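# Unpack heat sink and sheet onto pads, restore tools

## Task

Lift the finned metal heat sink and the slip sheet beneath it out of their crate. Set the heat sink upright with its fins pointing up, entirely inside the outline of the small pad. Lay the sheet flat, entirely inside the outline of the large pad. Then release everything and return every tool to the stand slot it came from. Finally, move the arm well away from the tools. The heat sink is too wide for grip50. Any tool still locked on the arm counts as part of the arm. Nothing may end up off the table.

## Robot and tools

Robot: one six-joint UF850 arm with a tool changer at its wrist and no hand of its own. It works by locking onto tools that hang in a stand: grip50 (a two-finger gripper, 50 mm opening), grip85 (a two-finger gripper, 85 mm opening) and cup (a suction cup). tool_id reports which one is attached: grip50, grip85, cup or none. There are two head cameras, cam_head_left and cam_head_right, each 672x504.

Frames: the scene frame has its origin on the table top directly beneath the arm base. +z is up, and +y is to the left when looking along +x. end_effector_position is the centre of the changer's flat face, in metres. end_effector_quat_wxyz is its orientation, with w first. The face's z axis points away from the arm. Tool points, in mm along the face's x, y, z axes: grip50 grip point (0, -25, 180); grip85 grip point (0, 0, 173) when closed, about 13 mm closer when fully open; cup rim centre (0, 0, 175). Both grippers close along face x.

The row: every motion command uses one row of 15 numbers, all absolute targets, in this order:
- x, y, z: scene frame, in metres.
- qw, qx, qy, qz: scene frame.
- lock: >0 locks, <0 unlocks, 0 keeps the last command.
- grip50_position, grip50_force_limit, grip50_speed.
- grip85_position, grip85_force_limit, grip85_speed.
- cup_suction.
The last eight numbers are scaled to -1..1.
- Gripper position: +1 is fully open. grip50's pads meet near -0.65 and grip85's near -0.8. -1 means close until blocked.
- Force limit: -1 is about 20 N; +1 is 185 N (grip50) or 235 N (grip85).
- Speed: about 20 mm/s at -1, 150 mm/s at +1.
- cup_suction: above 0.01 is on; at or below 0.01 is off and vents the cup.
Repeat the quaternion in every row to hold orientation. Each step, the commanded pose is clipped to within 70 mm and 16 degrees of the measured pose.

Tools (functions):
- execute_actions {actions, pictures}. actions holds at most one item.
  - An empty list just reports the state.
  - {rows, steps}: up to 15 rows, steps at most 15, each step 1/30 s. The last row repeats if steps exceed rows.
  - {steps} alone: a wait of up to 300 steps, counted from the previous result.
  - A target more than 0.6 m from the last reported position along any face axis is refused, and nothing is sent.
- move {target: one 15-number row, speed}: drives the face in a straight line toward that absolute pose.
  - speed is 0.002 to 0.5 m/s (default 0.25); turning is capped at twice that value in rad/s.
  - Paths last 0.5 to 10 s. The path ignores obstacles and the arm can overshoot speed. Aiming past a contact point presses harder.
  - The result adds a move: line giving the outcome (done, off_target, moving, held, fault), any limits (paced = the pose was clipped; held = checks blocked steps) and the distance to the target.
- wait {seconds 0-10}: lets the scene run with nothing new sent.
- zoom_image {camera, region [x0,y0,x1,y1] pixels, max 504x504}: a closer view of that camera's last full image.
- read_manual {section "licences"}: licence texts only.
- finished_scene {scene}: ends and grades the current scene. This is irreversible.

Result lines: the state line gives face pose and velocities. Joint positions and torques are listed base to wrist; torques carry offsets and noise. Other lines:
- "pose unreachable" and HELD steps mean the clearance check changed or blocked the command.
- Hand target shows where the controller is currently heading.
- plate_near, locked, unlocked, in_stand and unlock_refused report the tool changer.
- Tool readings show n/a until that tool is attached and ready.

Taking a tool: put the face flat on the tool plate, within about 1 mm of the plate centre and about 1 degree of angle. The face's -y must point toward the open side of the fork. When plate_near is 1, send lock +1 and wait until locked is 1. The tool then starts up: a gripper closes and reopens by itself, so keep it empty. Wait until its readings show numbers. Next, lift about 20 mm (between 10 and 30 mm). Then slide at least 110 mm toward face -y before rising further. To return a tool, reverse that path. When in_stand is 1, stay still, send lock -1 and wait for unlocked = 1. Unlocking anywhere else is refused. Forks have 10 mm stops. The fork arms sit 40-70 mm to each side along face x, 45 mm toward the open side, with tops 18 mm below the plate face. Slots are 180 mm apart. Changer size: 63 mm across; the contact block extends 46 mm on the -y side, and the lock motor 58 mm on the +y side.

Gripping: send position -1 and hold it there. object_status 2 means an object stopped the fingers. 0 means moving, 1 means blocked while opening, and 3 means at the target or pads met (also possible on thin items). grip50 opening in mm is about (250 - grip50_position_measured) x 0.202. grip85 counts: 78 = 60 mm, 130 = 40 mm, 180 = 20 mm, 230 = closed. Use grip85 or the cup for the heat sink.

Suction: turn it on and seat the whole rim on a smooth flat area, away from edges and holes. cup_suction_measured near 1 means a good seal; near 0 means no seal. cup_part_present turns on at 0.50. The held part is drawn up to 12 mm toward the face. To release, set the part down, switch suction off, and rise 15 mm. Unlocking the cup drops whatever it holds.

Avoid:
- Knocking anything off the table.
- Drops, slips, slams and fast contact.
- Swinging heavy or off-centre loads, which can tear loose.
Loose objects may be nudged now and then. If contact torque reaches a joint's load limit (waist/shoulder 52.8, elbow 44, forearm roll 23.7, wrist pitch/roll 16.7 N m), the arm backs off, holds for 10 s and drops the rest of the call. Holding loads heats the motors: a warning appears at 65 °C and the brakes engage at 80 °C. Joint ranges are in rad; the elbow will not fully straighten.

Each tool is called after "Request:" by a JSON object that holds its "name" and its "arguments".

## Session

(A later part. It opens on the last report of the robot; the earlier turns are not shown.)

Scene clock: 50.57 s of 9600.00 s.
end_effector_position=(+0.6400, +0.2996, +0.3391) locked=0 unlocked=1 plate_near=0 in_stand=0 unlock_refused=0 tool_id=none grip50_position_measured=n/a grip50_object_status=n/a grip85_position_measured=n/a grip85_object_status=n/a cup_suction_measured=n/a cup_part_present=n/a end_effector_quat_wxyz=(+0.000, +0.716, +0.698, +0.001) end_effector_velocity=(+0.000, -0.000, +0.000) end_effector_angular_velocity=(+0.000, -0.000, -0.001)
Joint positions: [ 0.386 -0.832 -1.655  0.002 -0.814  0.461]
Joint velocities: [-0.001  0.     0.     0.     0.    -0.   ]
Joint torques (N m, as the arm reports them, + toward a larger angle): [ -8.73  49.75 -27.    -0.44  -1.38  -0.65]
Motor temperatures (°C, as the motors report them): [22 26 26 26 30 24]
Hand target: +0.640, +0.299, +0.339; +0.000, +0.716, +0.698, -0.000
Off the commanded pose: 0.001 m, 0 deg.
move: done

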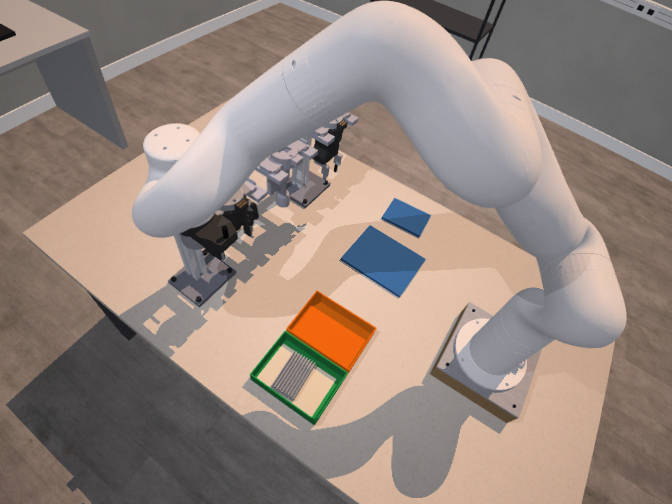

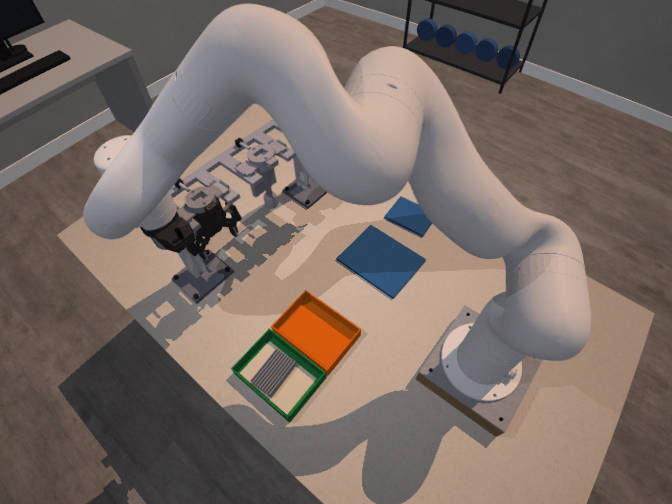

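Request:
{"name": "move", "arguments": {"target": [0.64,0.305,0.339,0,0.716,0.698,0,0,1,0,0,1,0,0,0], "speed": 0.02}}

Request:
{"name": "move", "arguments": {"target": [0.55,0.31,0.339,0,0.716,0.698,0,0,1,0,0,1,0,0,0], "speed": 0.1}}

Request:
{"name": "move", "arguments": {"target": [0.53,0.254,0.339,0,0,1,0,0,1,0,0,1,0,0,0], "speed": 0.3}}

Request:
{"name": "move", "arguments": {"target": [0.566,0.254,0.339,0,0,1,0,0,1,0,0,1,0,0,0], "speed": 0.02}}

Request:
{"name": "zoom_image", "arguments": {"camera": "cam_head_right", "region": [120,160,300,340]}}

Scene clock: 59.10 s of 9600.00 s.
end_effector_position=(+0.6400, +0.3048, +0.3389) locked=0 unlocked=1 plate_near=0 in_stand=0 unlock_refused=0 tool_id=none grip50_position_measured=n/a grip50_object_status=n/a grip85_position_measured=n/a grip85_object_status=n/a cup_suction_measured=n/a cup_part_present=n/a end_effector_quat_wxyz=(-0.000, +0.716, +0.698, -0.000) end_effector_velocity=(+0.000, +0.002, +0.000) end_effector_angular_velocity=(+0.001, -0.002, +0.001)
Joint positions: [ 0.393 -0.838 -1.666  0.002 -0.82   0.468]
Joint velocities: [ 0.002 -0.001 -0.003 -0.     0.     0.001]
Joint torques (N m, as the arm reports them, + toward a larger angle): [ -2.31  49.54 -28.64   0.49  -0.29  -0.61]
Motor temperatures (°C, as the motors report them): [23 26 26 26 30 24]
Hand target: +0.640, +0.305, +0.339; -0.000, +0.716, +0.698, +0.000
Off the commanded pose: 0.000 m, 0 deg.
move: done

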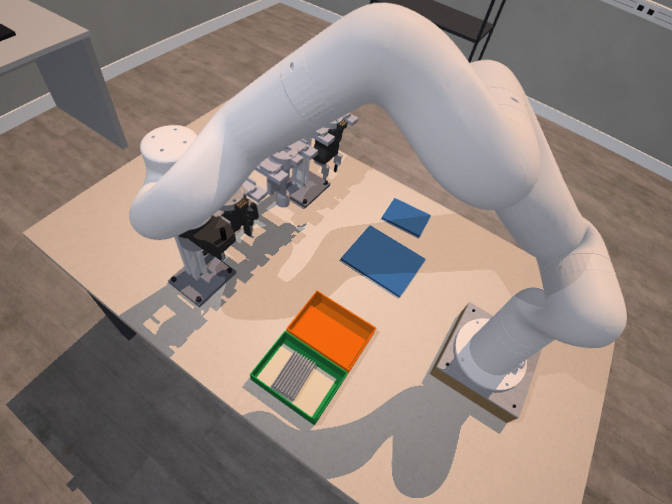

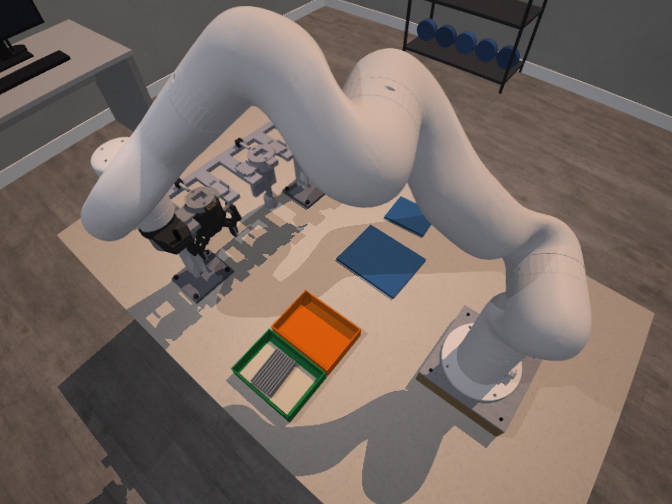

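Scene clock: 60.43 s of 9600.00 s.
end_effector_position=(+0.5503, +0.3103, +0.3386) locked=0 unlocked=1 plate_near=0 in_stand=0 unlock_refused=0 tool_id=none grip50_position_measured=n/a grip50_object_status=n/a grip85_position_measured=n/a grip85_object_status=n/a cup_suction_measured=n/a cup_part_present=n/a end_effector_quat_wxyz=(-0.000, +0.716, +0.698, +0.000) end_effector_velocity=(-0.002, +0.000, -0.000) end_effector_angular_velocity=(+0.000, +0.001, +0.001)
Joint positions: [ 0.462 -0.655 -1.36   0.002 -0.696  0.537]
Joint velocities: [ 0.001  0.002  0.005  0.001  0.002 -0.   ]
Joint torques (N m, as the arm reports them, + toward a larger angle): [ -2.12  43.63 -27.29   0.56  -0.25  -0.63]
Motor temperatures (°C, as the motors report them): [23 26 26 26 30 24]
Hand target: +0.550, +0.310, +0.339; -0.000, +0.716, +0.698, +0.000
Off the commanded pose: 0.001 m, 0 deg.
move: done

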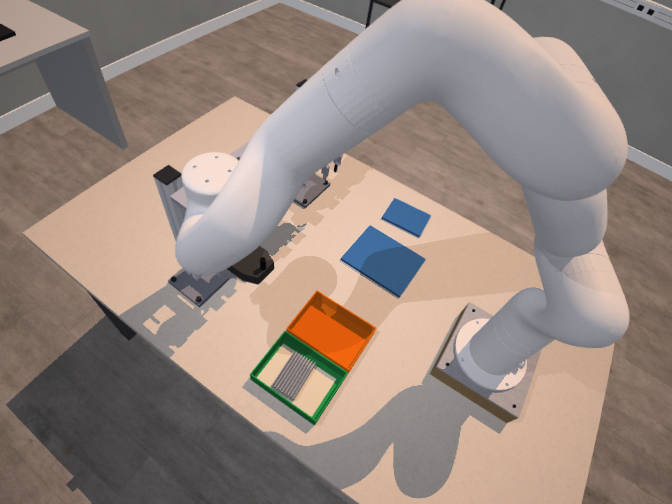

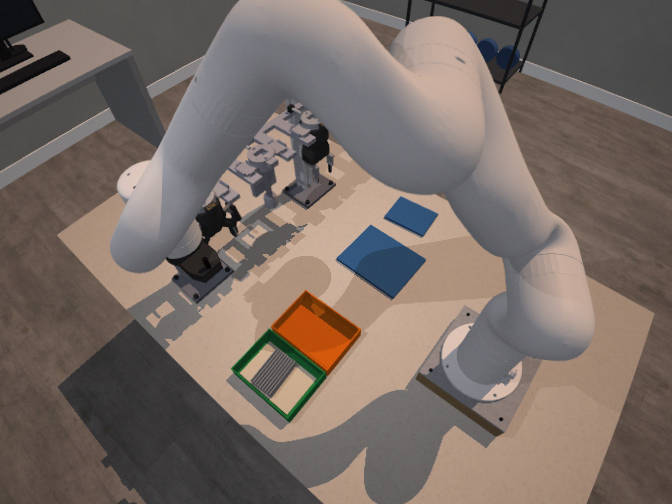

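Scene clock: 63.60 s of 9600.00 s.
end_effector_position=(+0.5300, +0.2540, +0.3388) locked=0 unlocked=1 plate_near=0 in_stand=0 unlock_refused=0 tool_id=none grip50_position_measured=n/a grip50_object_status=n/a grip85_position_measured=n/a grip85_object_status=n/a cup_suction_measured=n/a cup_part_present=n/a end_effector_quat_wxyz=(+0.000, +0.000, +1.000, -0.000) end_effector_velocity=(-0.000, -0.000, -0.000) end_effector_angular_velocity=(+0.002, +0.001, +0.005)
Joint positions: [ 0.396 -0.559 -1.209  0.001 -0.641 -1.125]
Joint velocities: [-0.001  0.     0.001  0.004  0.    -0.01 ]
Joint torques (N m, as the arm reports them, + toward a larger angle): [ -0.83  39.72 -26.59   0.38  -0.29  -0.57]
Motor temperatures (°C, as the motors report them): [22 26 26 26 30 24]
Hand target: +0.530, +0.254, +0.339; +0.000, -0.000, +1.000, -0.000
Off the commanded pose: 0.000 m, 0 deg.
move: done

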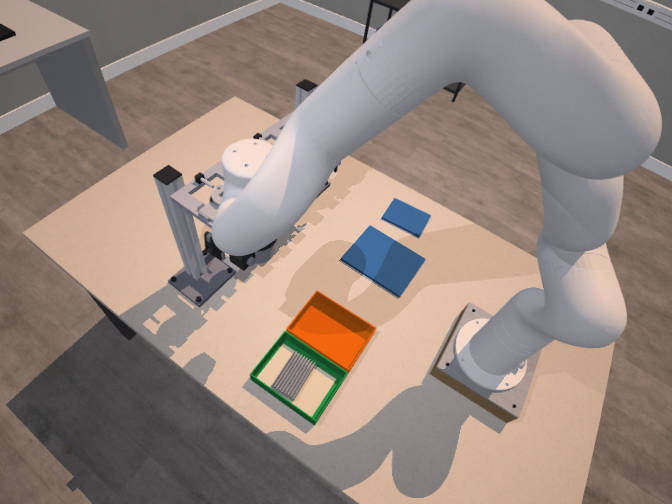

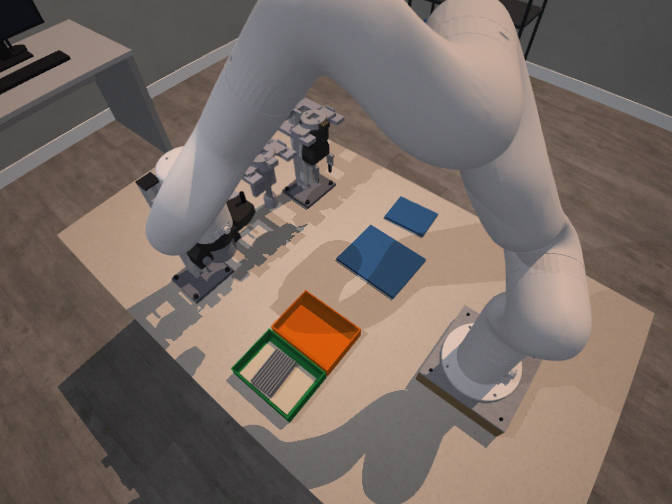

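Scene clock: 65.67 s of 9600.00 s.
end_effector_position=(+0.5658, +0.2539, +0.3391) locked=0 unlocked=1 plate_near=0 in_stand=0 unlock_refused=0 tool_id=none grip50_position_measured=n/a grip50_object_status=n/a grip85_position_measured=n/a grip85_object_status=n/a cup_suction_measured=n/a cup_part_present=n/a end_effector_quat_wxyz=(+0.000, +0.000, +1.000, -0.000) end_effector_velocity=(+0.002, +0.000, +0.000) end_effector_angular_velocity=(-0.000, -0.000, +0.001)
Joint positions: [ 0.37  -0.629 -1.32   0.002 -0.682 -1.151]
Joint velocities: [-0.001 -0.002 -0.005 -0.    -0.002 -0.001]
Joint torques (N m, as the arm reports them, + toward a larger angle): [ -1.31  42.41 -27.18   0.45  -0.28  -0.64]
Motor temperatures (°C, as the motors report them): [22 26 26 26 30 24]
Hand target: +0.566, +0.254, +0.339; +0.000, +0.000, +1.000, -0.000
Off the commanded pose: 0.000 m, 0 deg.
move: done

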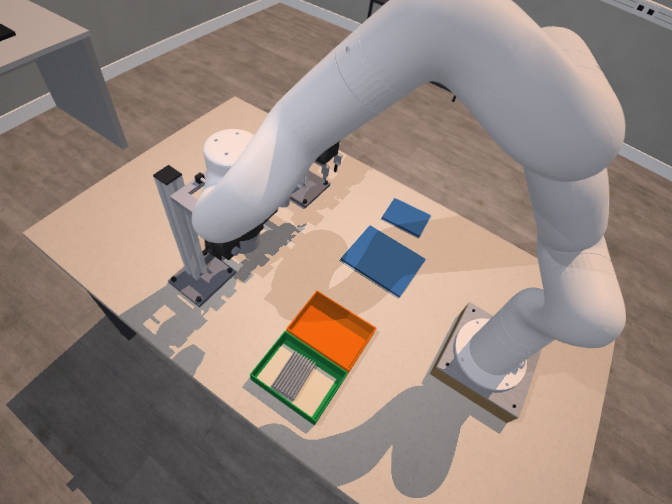

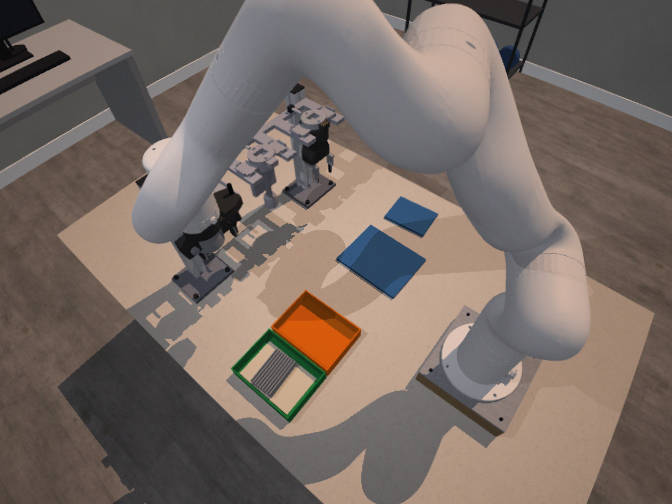

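Region (120, 160, 300, 340) of cam_head_right's 672x504 image, scaled by 2.800, with more detail than that image has.

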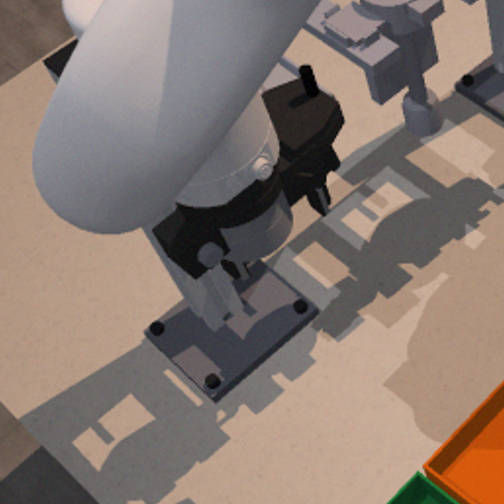

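Request:
{"name": "move", "arguments": {"target": [0.571,0.254,0.339,0,0,1,0,0,1,0,0,1,0,0,0], "speed": 0.005}}

Request:
{"name": "move", "arguments": {"target": [0.574,0.254,0.339,0,0,1,0,0,1,0,0,1,0,0,0], "speed": 0.005}}

Scene clock: 69.77 s of 9600.00 s.
end_effector_position=(+0.5709, +0.2540, +0.3390) locked=0 unlocked=1 plate_near=0 in_stand=0 unlock_refused=0 tool_id=none grip50_position_measured=n/a grip50_object_status=n/a grip85_position_measured=n/a grip85_object_status=n/a cup_suction_measured=n/a cup_part_present=n/a end_effector_quat_wxyz=(+0.000, +0.000, +1.000, -0.000) end_effector_velocity=(+0.001, +0.000, +0.000) end_effector_angular_velocity=(+0.000, -0.001, +0.000)
Joint positions: [ 0.367 -0.64  -1.336  0.002 -0.688 -1.155]
Joint velocities: [ 0.    -0.001 -0.003 -0.    -0.001 -0.   ]
Joint torques (N m, as the arm reports them, + toward a larger angle): [ -2.24  42.62 -27.22   0.51  -0.24  -0.68]
Motor temperatures (°C, as the motors report them): [22 26 26 26 30 24]
Hand target: +0.571, +0.254, +0.339; +0.000, +0.000, +1.000, -0.000
Off the commanded pose: 0.000 m, 0 deg.
move: done

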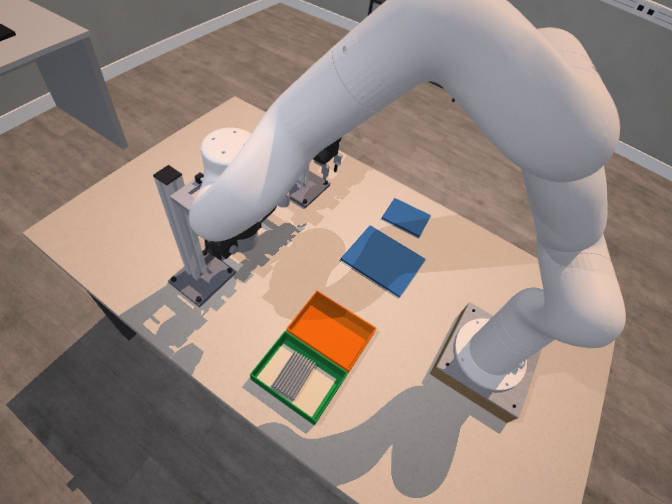

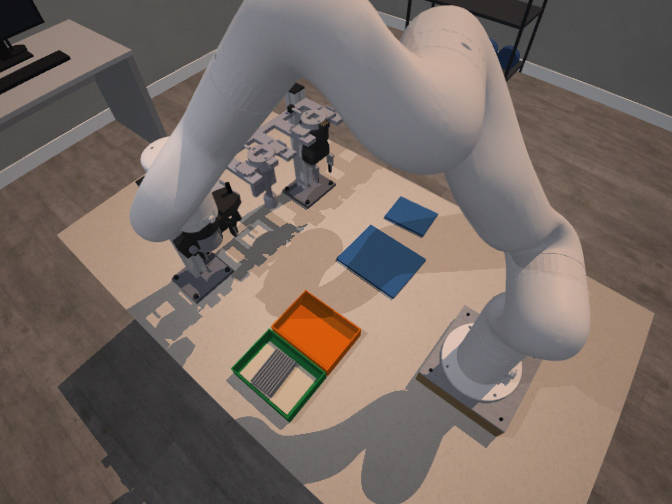

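Scene clock: 70.60 s of 9600.00 s.
end_effector_position=(+0.5739, +0.2540, +0.3390) locked=0 unlocked=1 plate_near=0 in_stand=0 unlock_refused=0 tool_id=none grip50_position_measured=n/a grip50_object_status=n/a grip85_position_measured=n/a grip85_object_status=n/a cup_suction_measured=n/a cup_part_present=n/a end_effector_quat_wxyz=(+0.000, +0.000, +1.000, -0.000) end_effector_velocity=(+0.001, -0.000, +0.000) end_effector_angular_velocity=(-0.001, +0.000, +0.002)
Joint positions: [ 0.365 -0.646 -1.346  0.002 -0.692 -1.157]
Joint velocities: [-0.001 -0.001 -0.002 -0.001 -0.001 -0.002]
Joint torques (N m, as the arm reports them, + toward a larger angle): [ -1.54  43.43 -27.04   0.47  -0.23  -0.62]
Motor temperatures (°C, as the motors report them): [22 26 26 26 30 24]
Hand target: +0.574, +0.254, +0.339; +0.000, +0.000, +1.000, -0.000
Off the commanded pose: 0.000 m, 0 deg.
move: done

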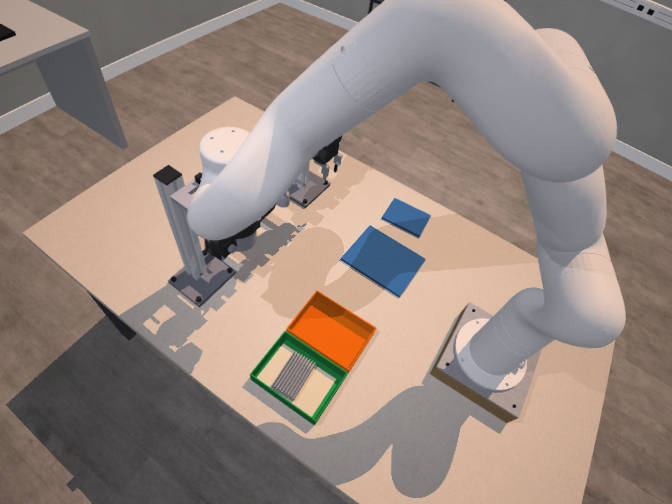

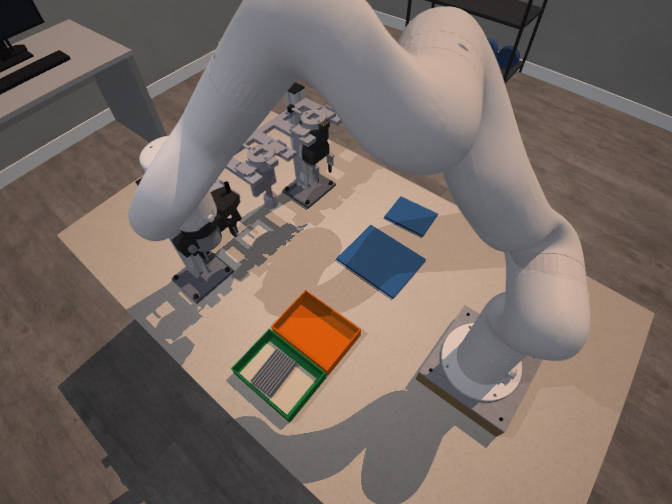

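Request:
{"name": "move", "arguments": {"target": [0.577,0.254,0.339,0,0,1,0,0,1,0,0,1,0,0,0], "speed": 0.005}}

Scene clock: 73.17 s of 9600.00 s.
end_effector_position=(+0.5769, +0.2540, +0.3390) locked=0 unlocked=1 plate_near=0 in_stand=0 unlock_refused=0 tool_id=none grip50_position_measured=n/a grip50_object_status=n/a grip85_position_measured=n/a grip85_object_status=n/a cup_suction_measured=n/a cup_part_present=n/a end_effector_quat_wxyz=(+0.000, +0.000, +1.000, -0.000) end_effector_velocity=(+0.001, -0.001, -0.000) end_effector_angular_velocity=(-0.001, +0.000, -0.000)
Joint positions: [ 0.363 -0.652 -1.356  0.002 -0.695 -1.159]
Joint velocities: [-0.002 -0.002 -0.002 -0.001 -0.001 -0.001]
Joint torques (N m, as the arm reports them, + toward a larger angle): [ -1.94  44.01 -27.21   0.48  -0.31  -0.64]
Motor temperatures (°C, as the motors report them): [22 26 26 26 30 24]
Hand target: +0.577, +0.254, +0.339; +0.000, +0.000, +1.000, -0.000
Off the commanded pose: 0.000 m, 0 deg.
move: done

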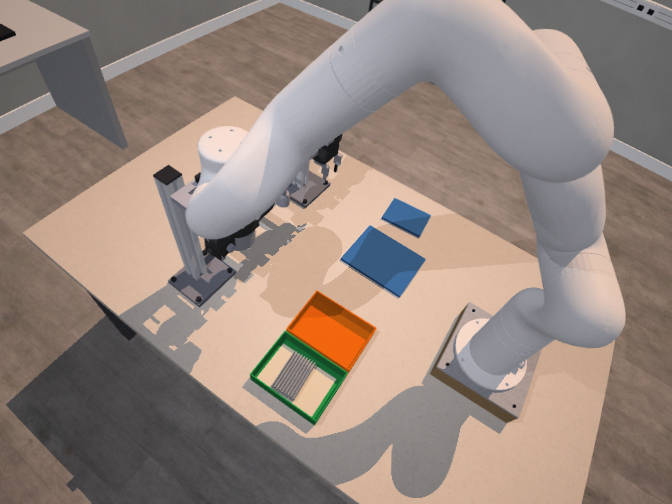

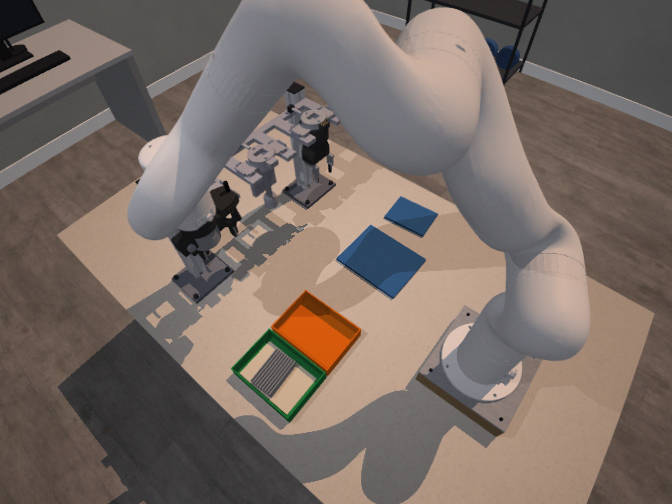

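Request:
{"name": "move", "arguments": {"target": [0.580,0.254,0.339,0,0,1,0,0,1,0,0,1,0,0,0], "speed": 0.005}}

Scene clock: 75.70 s of 9600.00 s.
end_effector_position=(+0.5799, +0.2540, +0.3390) locked=0 unlocked=1 plate_near=0 in_stand=0 unlock_refused=0 tool_id=none grip50_position_measured=n/a grip50_object_status=n/a grip85_position_measured=n/a grip85_object_status=n/a cup_suction_measured=n/a cup_part_present=n/a end_effector_quat_wxyz=(+0.000, +0.000, +1.000, -0.000) end_effector_velocity=(+0.001, +0.000, +0.000) end_effector_angular_velocity=(+0.000, -0.001, +0.000)
Joint positions: [ 0.361 -0.658 -1.366  0.002 -0.699 -1.161]
Joint velocities: [-0.    -0.001 -0.002 -0.    -0.001 -0.   ]
Joint torques (N m, as the arm reports them, + toward a larger angle): [ -2.04  43.4  -27.19   0.56  -0.29  -0.62]
Motor temperatures (°C, as the motors report them): [22 26 26 26 30 24]
Hand target: +0.580, +0.254, +0.339; +0.000, +0.000, +1.000, -0.000
Off the commanded pose: 0.000 m, 0 deg.
move: done

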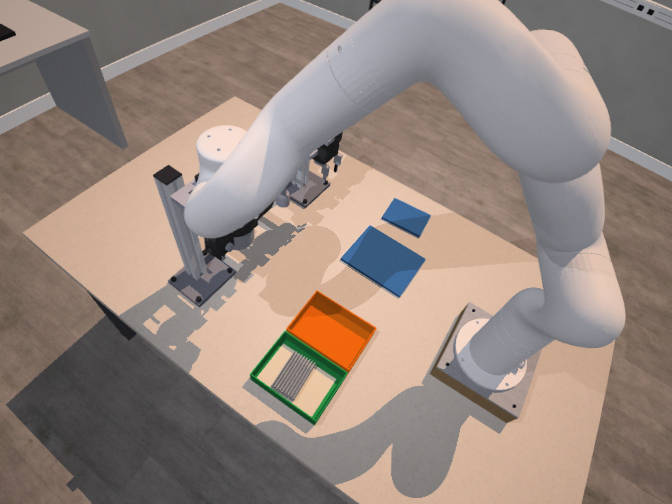

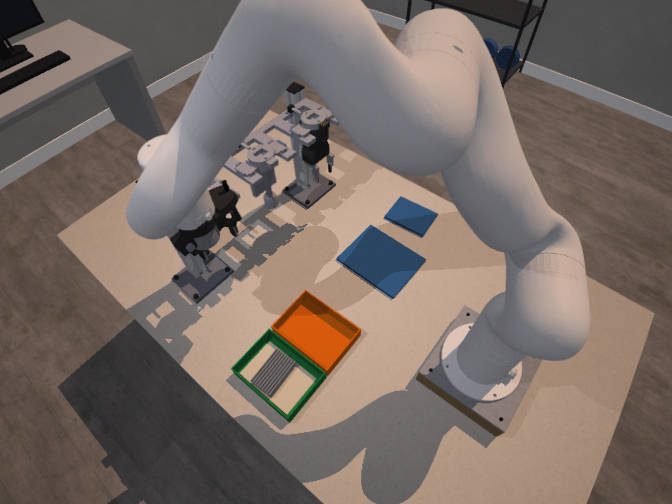

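Request:
{"name": "move", "arguments": {"target": [0.583,0.254,0.339,0,0,1,0,0,1,0,0,1,0,0,0], "speed": 0.005}}

Scene clock: 77.67 s of 9600.00 s.
end_effector_position=(+0.5816, +0.2540, +0.3384) locked=0 unlocked=1 plate_near=0 in_stand=0 unlock_refused=0 tool_id=none grip50_position_measured=n/a grip50_object_status=n/a grip85_position_measured=n/a grip85_object_status=n/a cup_suction_measured=n/a cup_part_present=n/a end_effector_quat_wxyz=(-0.003, -0.000, +1.000, -0.001) end_effector_velocity=(+0.001, +0.001, +0.001) end_effector_angular_velocity=(+0.002, -0.001, -0.002)
Joint positions: [ 0.36  -0.664 -1.374  0.002 -0.707 -1.163]
Joint velocities: [-0.    -0.001 -0.003  0.002 -0.     0.   ]
Joint torques (N m, as the arm reports them, + toward a larger angle): [-10.39  42.08 -40.7   -0.86   5.7   -0.62]
Motor temperatures (°C, as the motors report them): [22 26 26 26 30 24]
Hand target: +0.583, +0.254, +0.339; -0.000, +0.000, +1.000, -0.000
Off the commanded pose: 0.002 m, 0 deg.
move: done

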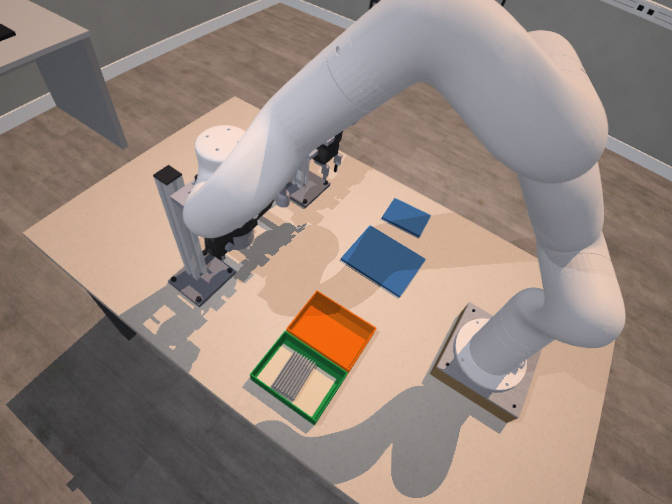

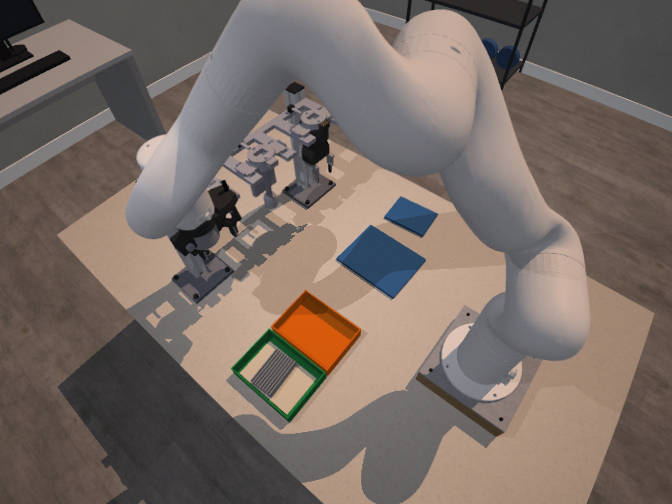

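Request:
{"name": "move", "arguments": {"target": [0.555,0.24,0.339,0,0,1,0,0,1,0,0,1,0,0,0], "speed": 0.05}}

Request:
{"name": "move", "arguments": {"target": [0.555,-0.036,0.339,0,0,1,0,0,1,0,0,1,0,0,0], "speed": 0.15}}

Request:
{"name": "move", "arguments": {"target": [0.567,-0.036,0.339,0,0,1,0,0,1,0,0,1,0,0,0], "speed": 0.006}}

Scene clock: 82.60 s of 9600.00 s.
end_effector_position=(+0.5551, +0.2401, +0.3389) locked=0 unlocked=1 plate_near=0 in_stand=0 unlock_refused=0 tool_id=none grip50_position_measured=n/a grip50_object_status=n/a grip85_position_measured=n/a grip85_object_status=n/a cup_suction_measured=n/a cup_part_present=n/a end_effector_quat_wxyz=(+0.000, -0.000, +1.000, +0.000) end_effector_velocity=(-0.001, -0.001, -0.000) end_effector_angular_velocity=(-0.001, -0.000, +0.002)
Joint positions: [ 0.357 -0.596 -1.266  0.002 -0.662 -1.166]
Joint velocities: [-0.     0.002  0.004 -0.002  0.002 -0.001]
Joint torques (N m, as the arm reports them, + toward a larger angle): [ -2.24  41.09 -26.65   0.51  -0.19  -0.65]
Motor temperatures (°C, as the motors report them): [22 26 26 26 30 24]
Hand target: +0.555, +0.240, +0.339; -0.000, -0.000, +1.000, +0.000
Off the commanded pose: 0.000 m, 0 deg.
move: done

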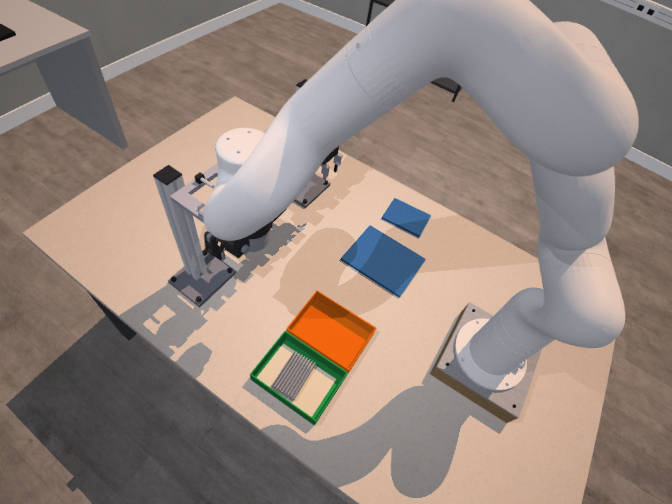

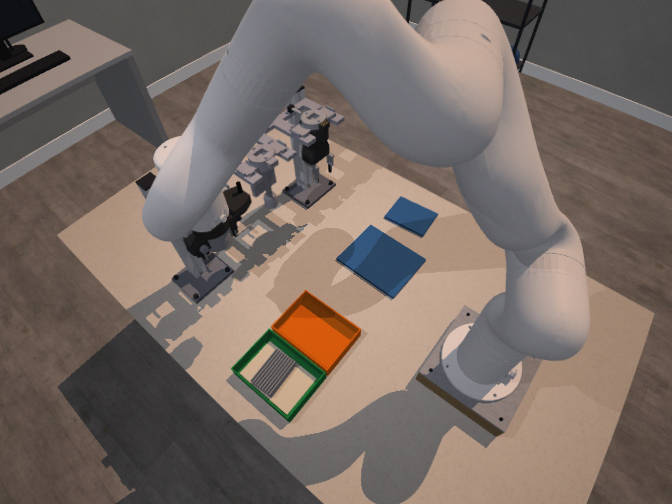

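Scene clock: 84.90 s of 9600.00 s.
end_effector_position=(+0.5547, -0.0363, +0.3388) locked=0 unlocked=1 plate_near=0 in_stand=0 unlock_refused=0 tool_id=none grip50_position_measured=n/a grip50_object_status=n/a grip85_position_measured=n/a grip85_object_status=n/a cup_suction_measured=n/a cup_part_present=n/a end_effector_quat_wxyz=(-0.000, -0.000, +1.000, -0.001) end_effector_velocity=(+0.000, -0.002, +0.001) end_effector_angular_velocity=(+0.001, -0.001, +0.000)
Joint positions: [-0.119 -0.495 -1.107  0.004 -0.605 -1.643]
Joint velocities: [-0.003  0.001 -0.001  0.001 -0.    -0.004]
Joint torques (N m, as the arm reports them, + toward a larger angle): [ -2.15  37.62 -26.06   0.24  -0.23  -0.63]
Motor temperatures (°C, as the motors report them): [22 26 26 26 30 24]
Hand target: +0.555, -0.037, +0.339; -0.000, -0.000, +1.000, -0.001
Off the commanded pose: 0.000 m, 0 deg.
move: done

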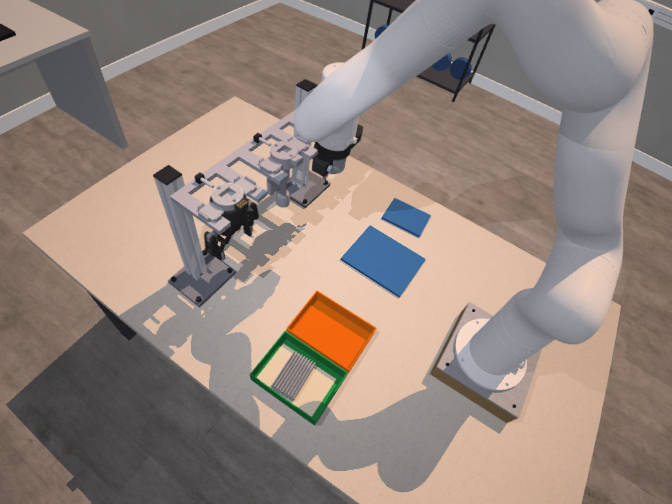

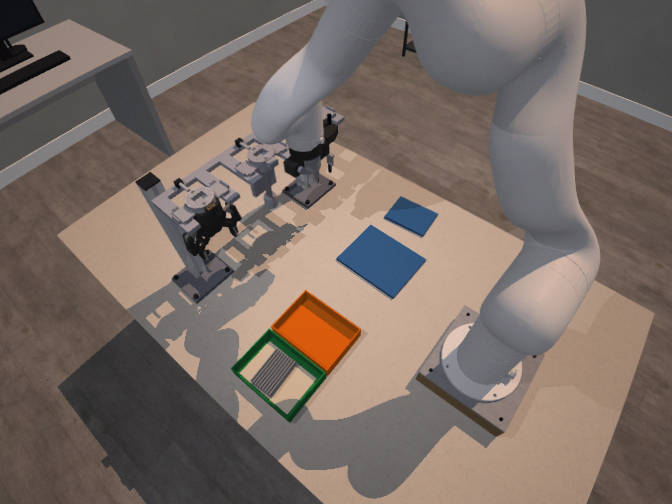

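Scene clock: 87.17 s of 9600.00 s.
end_effector_position=(+0.5669, -0.0360, +0.3390) locked=0 unlocked=1 plate_near=0 in_stand=0 unlock_refused=0 tool_id=none grip50_position_measured=n/a grip50_object_status=n/a grip85_position_measured=n/a grip85_object_status=n/a cup_suction_measured=n/a cup_part_present=n/a end_effector_quat_wxyz=(+0.000, +0.000, +1.000, -0.000) end_effector_velocity=(+0.001, -0.000, +0.000) end_effector_angular_velocity=(+0.001, -0.000, -0.002)
Joint positions: [-0.118 -0.52  -1.146  0.009 -0.619 -1.645]
Joint velocities: [-0.001 -0.001 -0.003  0.001 -0.001  0.001]
Joint torques (N m, as the arm reports them, + toward a larger angle): [ -0.84  38.27 -26.1    0.4   -0.18  -0.61]
Motor temperatures (°C, as the motors report them): [22 26 26 26 30 24]
Hand target: +0.567, -0.036, +0.339; +0.000, +0.000, +1.000, -0.000
Off the commanded pose: 0.000 m, 0 deg.
move: done

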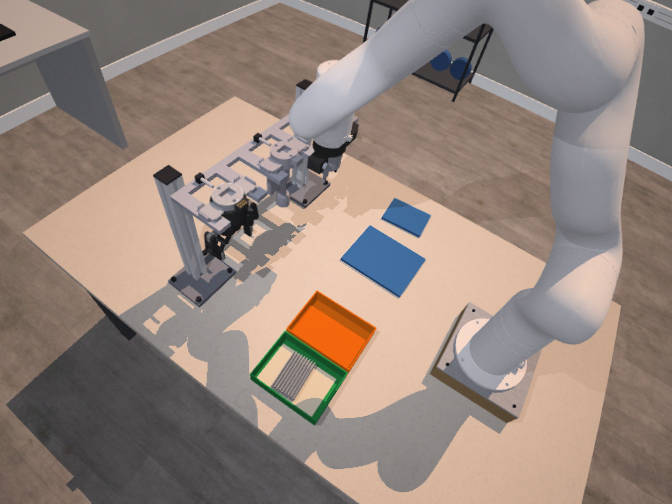

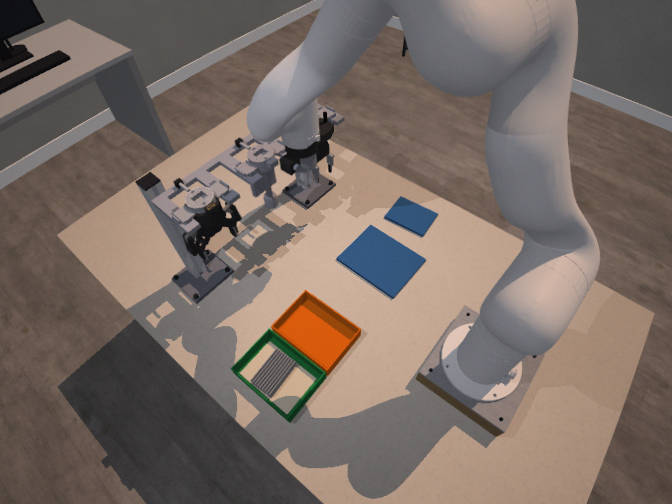

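Request:
{"name": "move", "arguments": {"target": [0.570,-0.036,0.339,0,0,1,0,0,1,0,0,1,0,0,0], "speed": 0.005}}

Scene clock: 89.33 s of 9600.00 s.
end_effector_position=(+0.5699, -0.0360, +0.3390) locked=0 unlocked=1 plate_near=0 in_stand=0 unlock_refused=0 tool_id=none grip50_position_measured=n/a grip50_object_status=n/a grip85_position_measured=n/a grip85_object_status=n/a cup_suction_measured=n/a cup_part_present=n/a end_effector_quat_wxyz=(+0.000, +0.000, +1.000, -0.000) end_effector_velocity=(+0.000, +0.000, -0.000) end_effector_angular_velocity=(+0.000, +0.001, -0.001)
Joint positions: [-0.118 -0.527 -1.156  0.009 -0.622 -1.645]
Joint velocities: [ 0.    -0.002 -0.002  0.    -0.001  0.   ]
Joint torques (N m, as the arm reports them, + toward a larger angle): [ -1.72  38.71 -26.48   0.28  -0.27  -0.64]
Motor temperatures (°C, as the motors report them): [22 26 26 26 30 24]
Hand target: +0.570, -0.036, +0.339; +0.000, +0.000, +1.000, -0.000
Off the commanded pose: 0.000 m, 0 deg.
move: done

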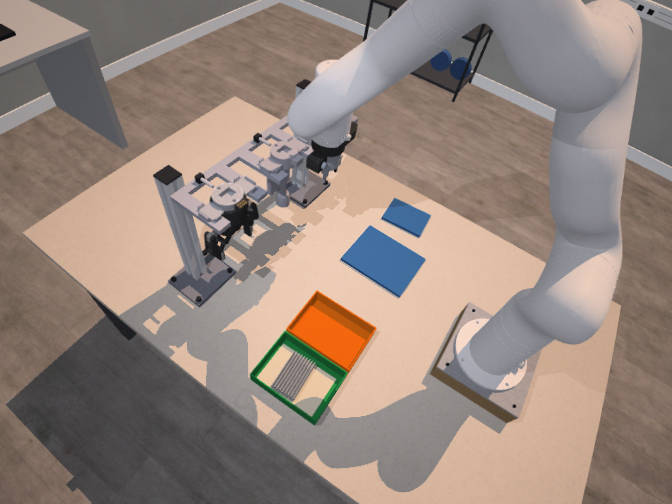

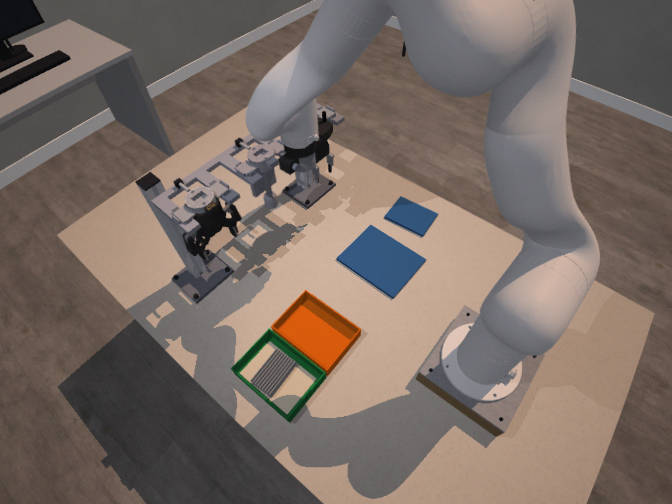

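Request:
{"name": "move", "arguments": {"target": [0.573,-0.036,0.339,0,0,1,0,0,1,0,0,1,0,0,0], "speed": 0.005}}

Scene clock: 93.70 s of 9600.00 s.
end_effector_position=(+0.5728, -0.0360, +0.3389) locked=0 unlocked=1 plate_near=0 in_stand=0 unlock_refused=0 tool_id=none grip50_position_measured=n/a grip50_object_status=n/a grip85_position_measured=n/a grip85_object_status=n/a cup_suction_measured=n/a cup_part_present=n/a end_effector_quat_wxyz=(-0.000, +0.000, +1.000, +0.000) end_effector_velocity=(+0.000, -0.000, -0.000) end_effector_angular_velocity=(+0.001, +0.002, -0.001)
Joint positions: [-0.117 -0.533 -1.166  0.009 -0.626 -1.645]
Joint velocities: [-0.    -0.001 -0.001  0.001 -0.002 -0.   ]
Joint torques (N m, as the arm reports them, + toward a larger angle): [ -1.68  39.06 -27.41   0.33   0.02  -0.69]
Motor temperatures (°C, as the motors report them): [22 26 26 26 30 24]
Hand target: +0.573, -0.036, +0.339; +0.000, +0.000, +1.000, -0.000
Off the commanded pose: 0.000 m, 0 deg.
move: done

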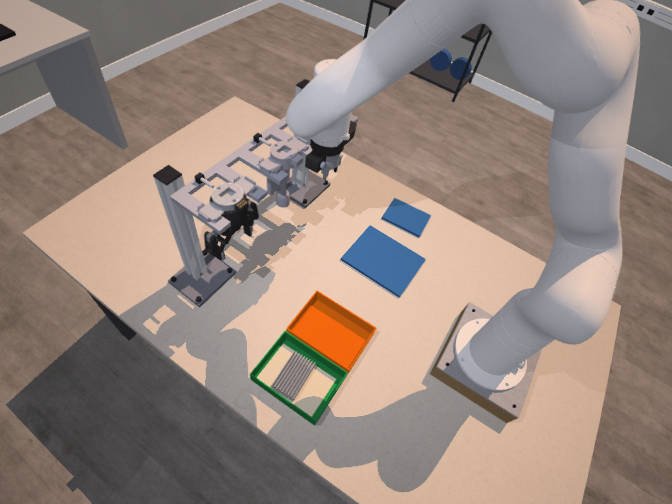

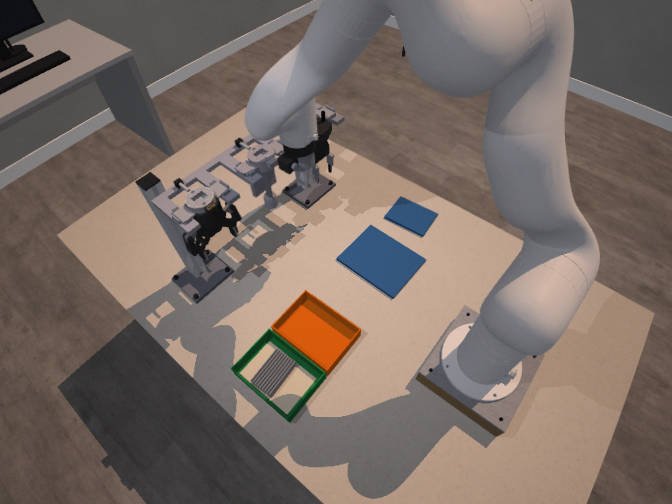

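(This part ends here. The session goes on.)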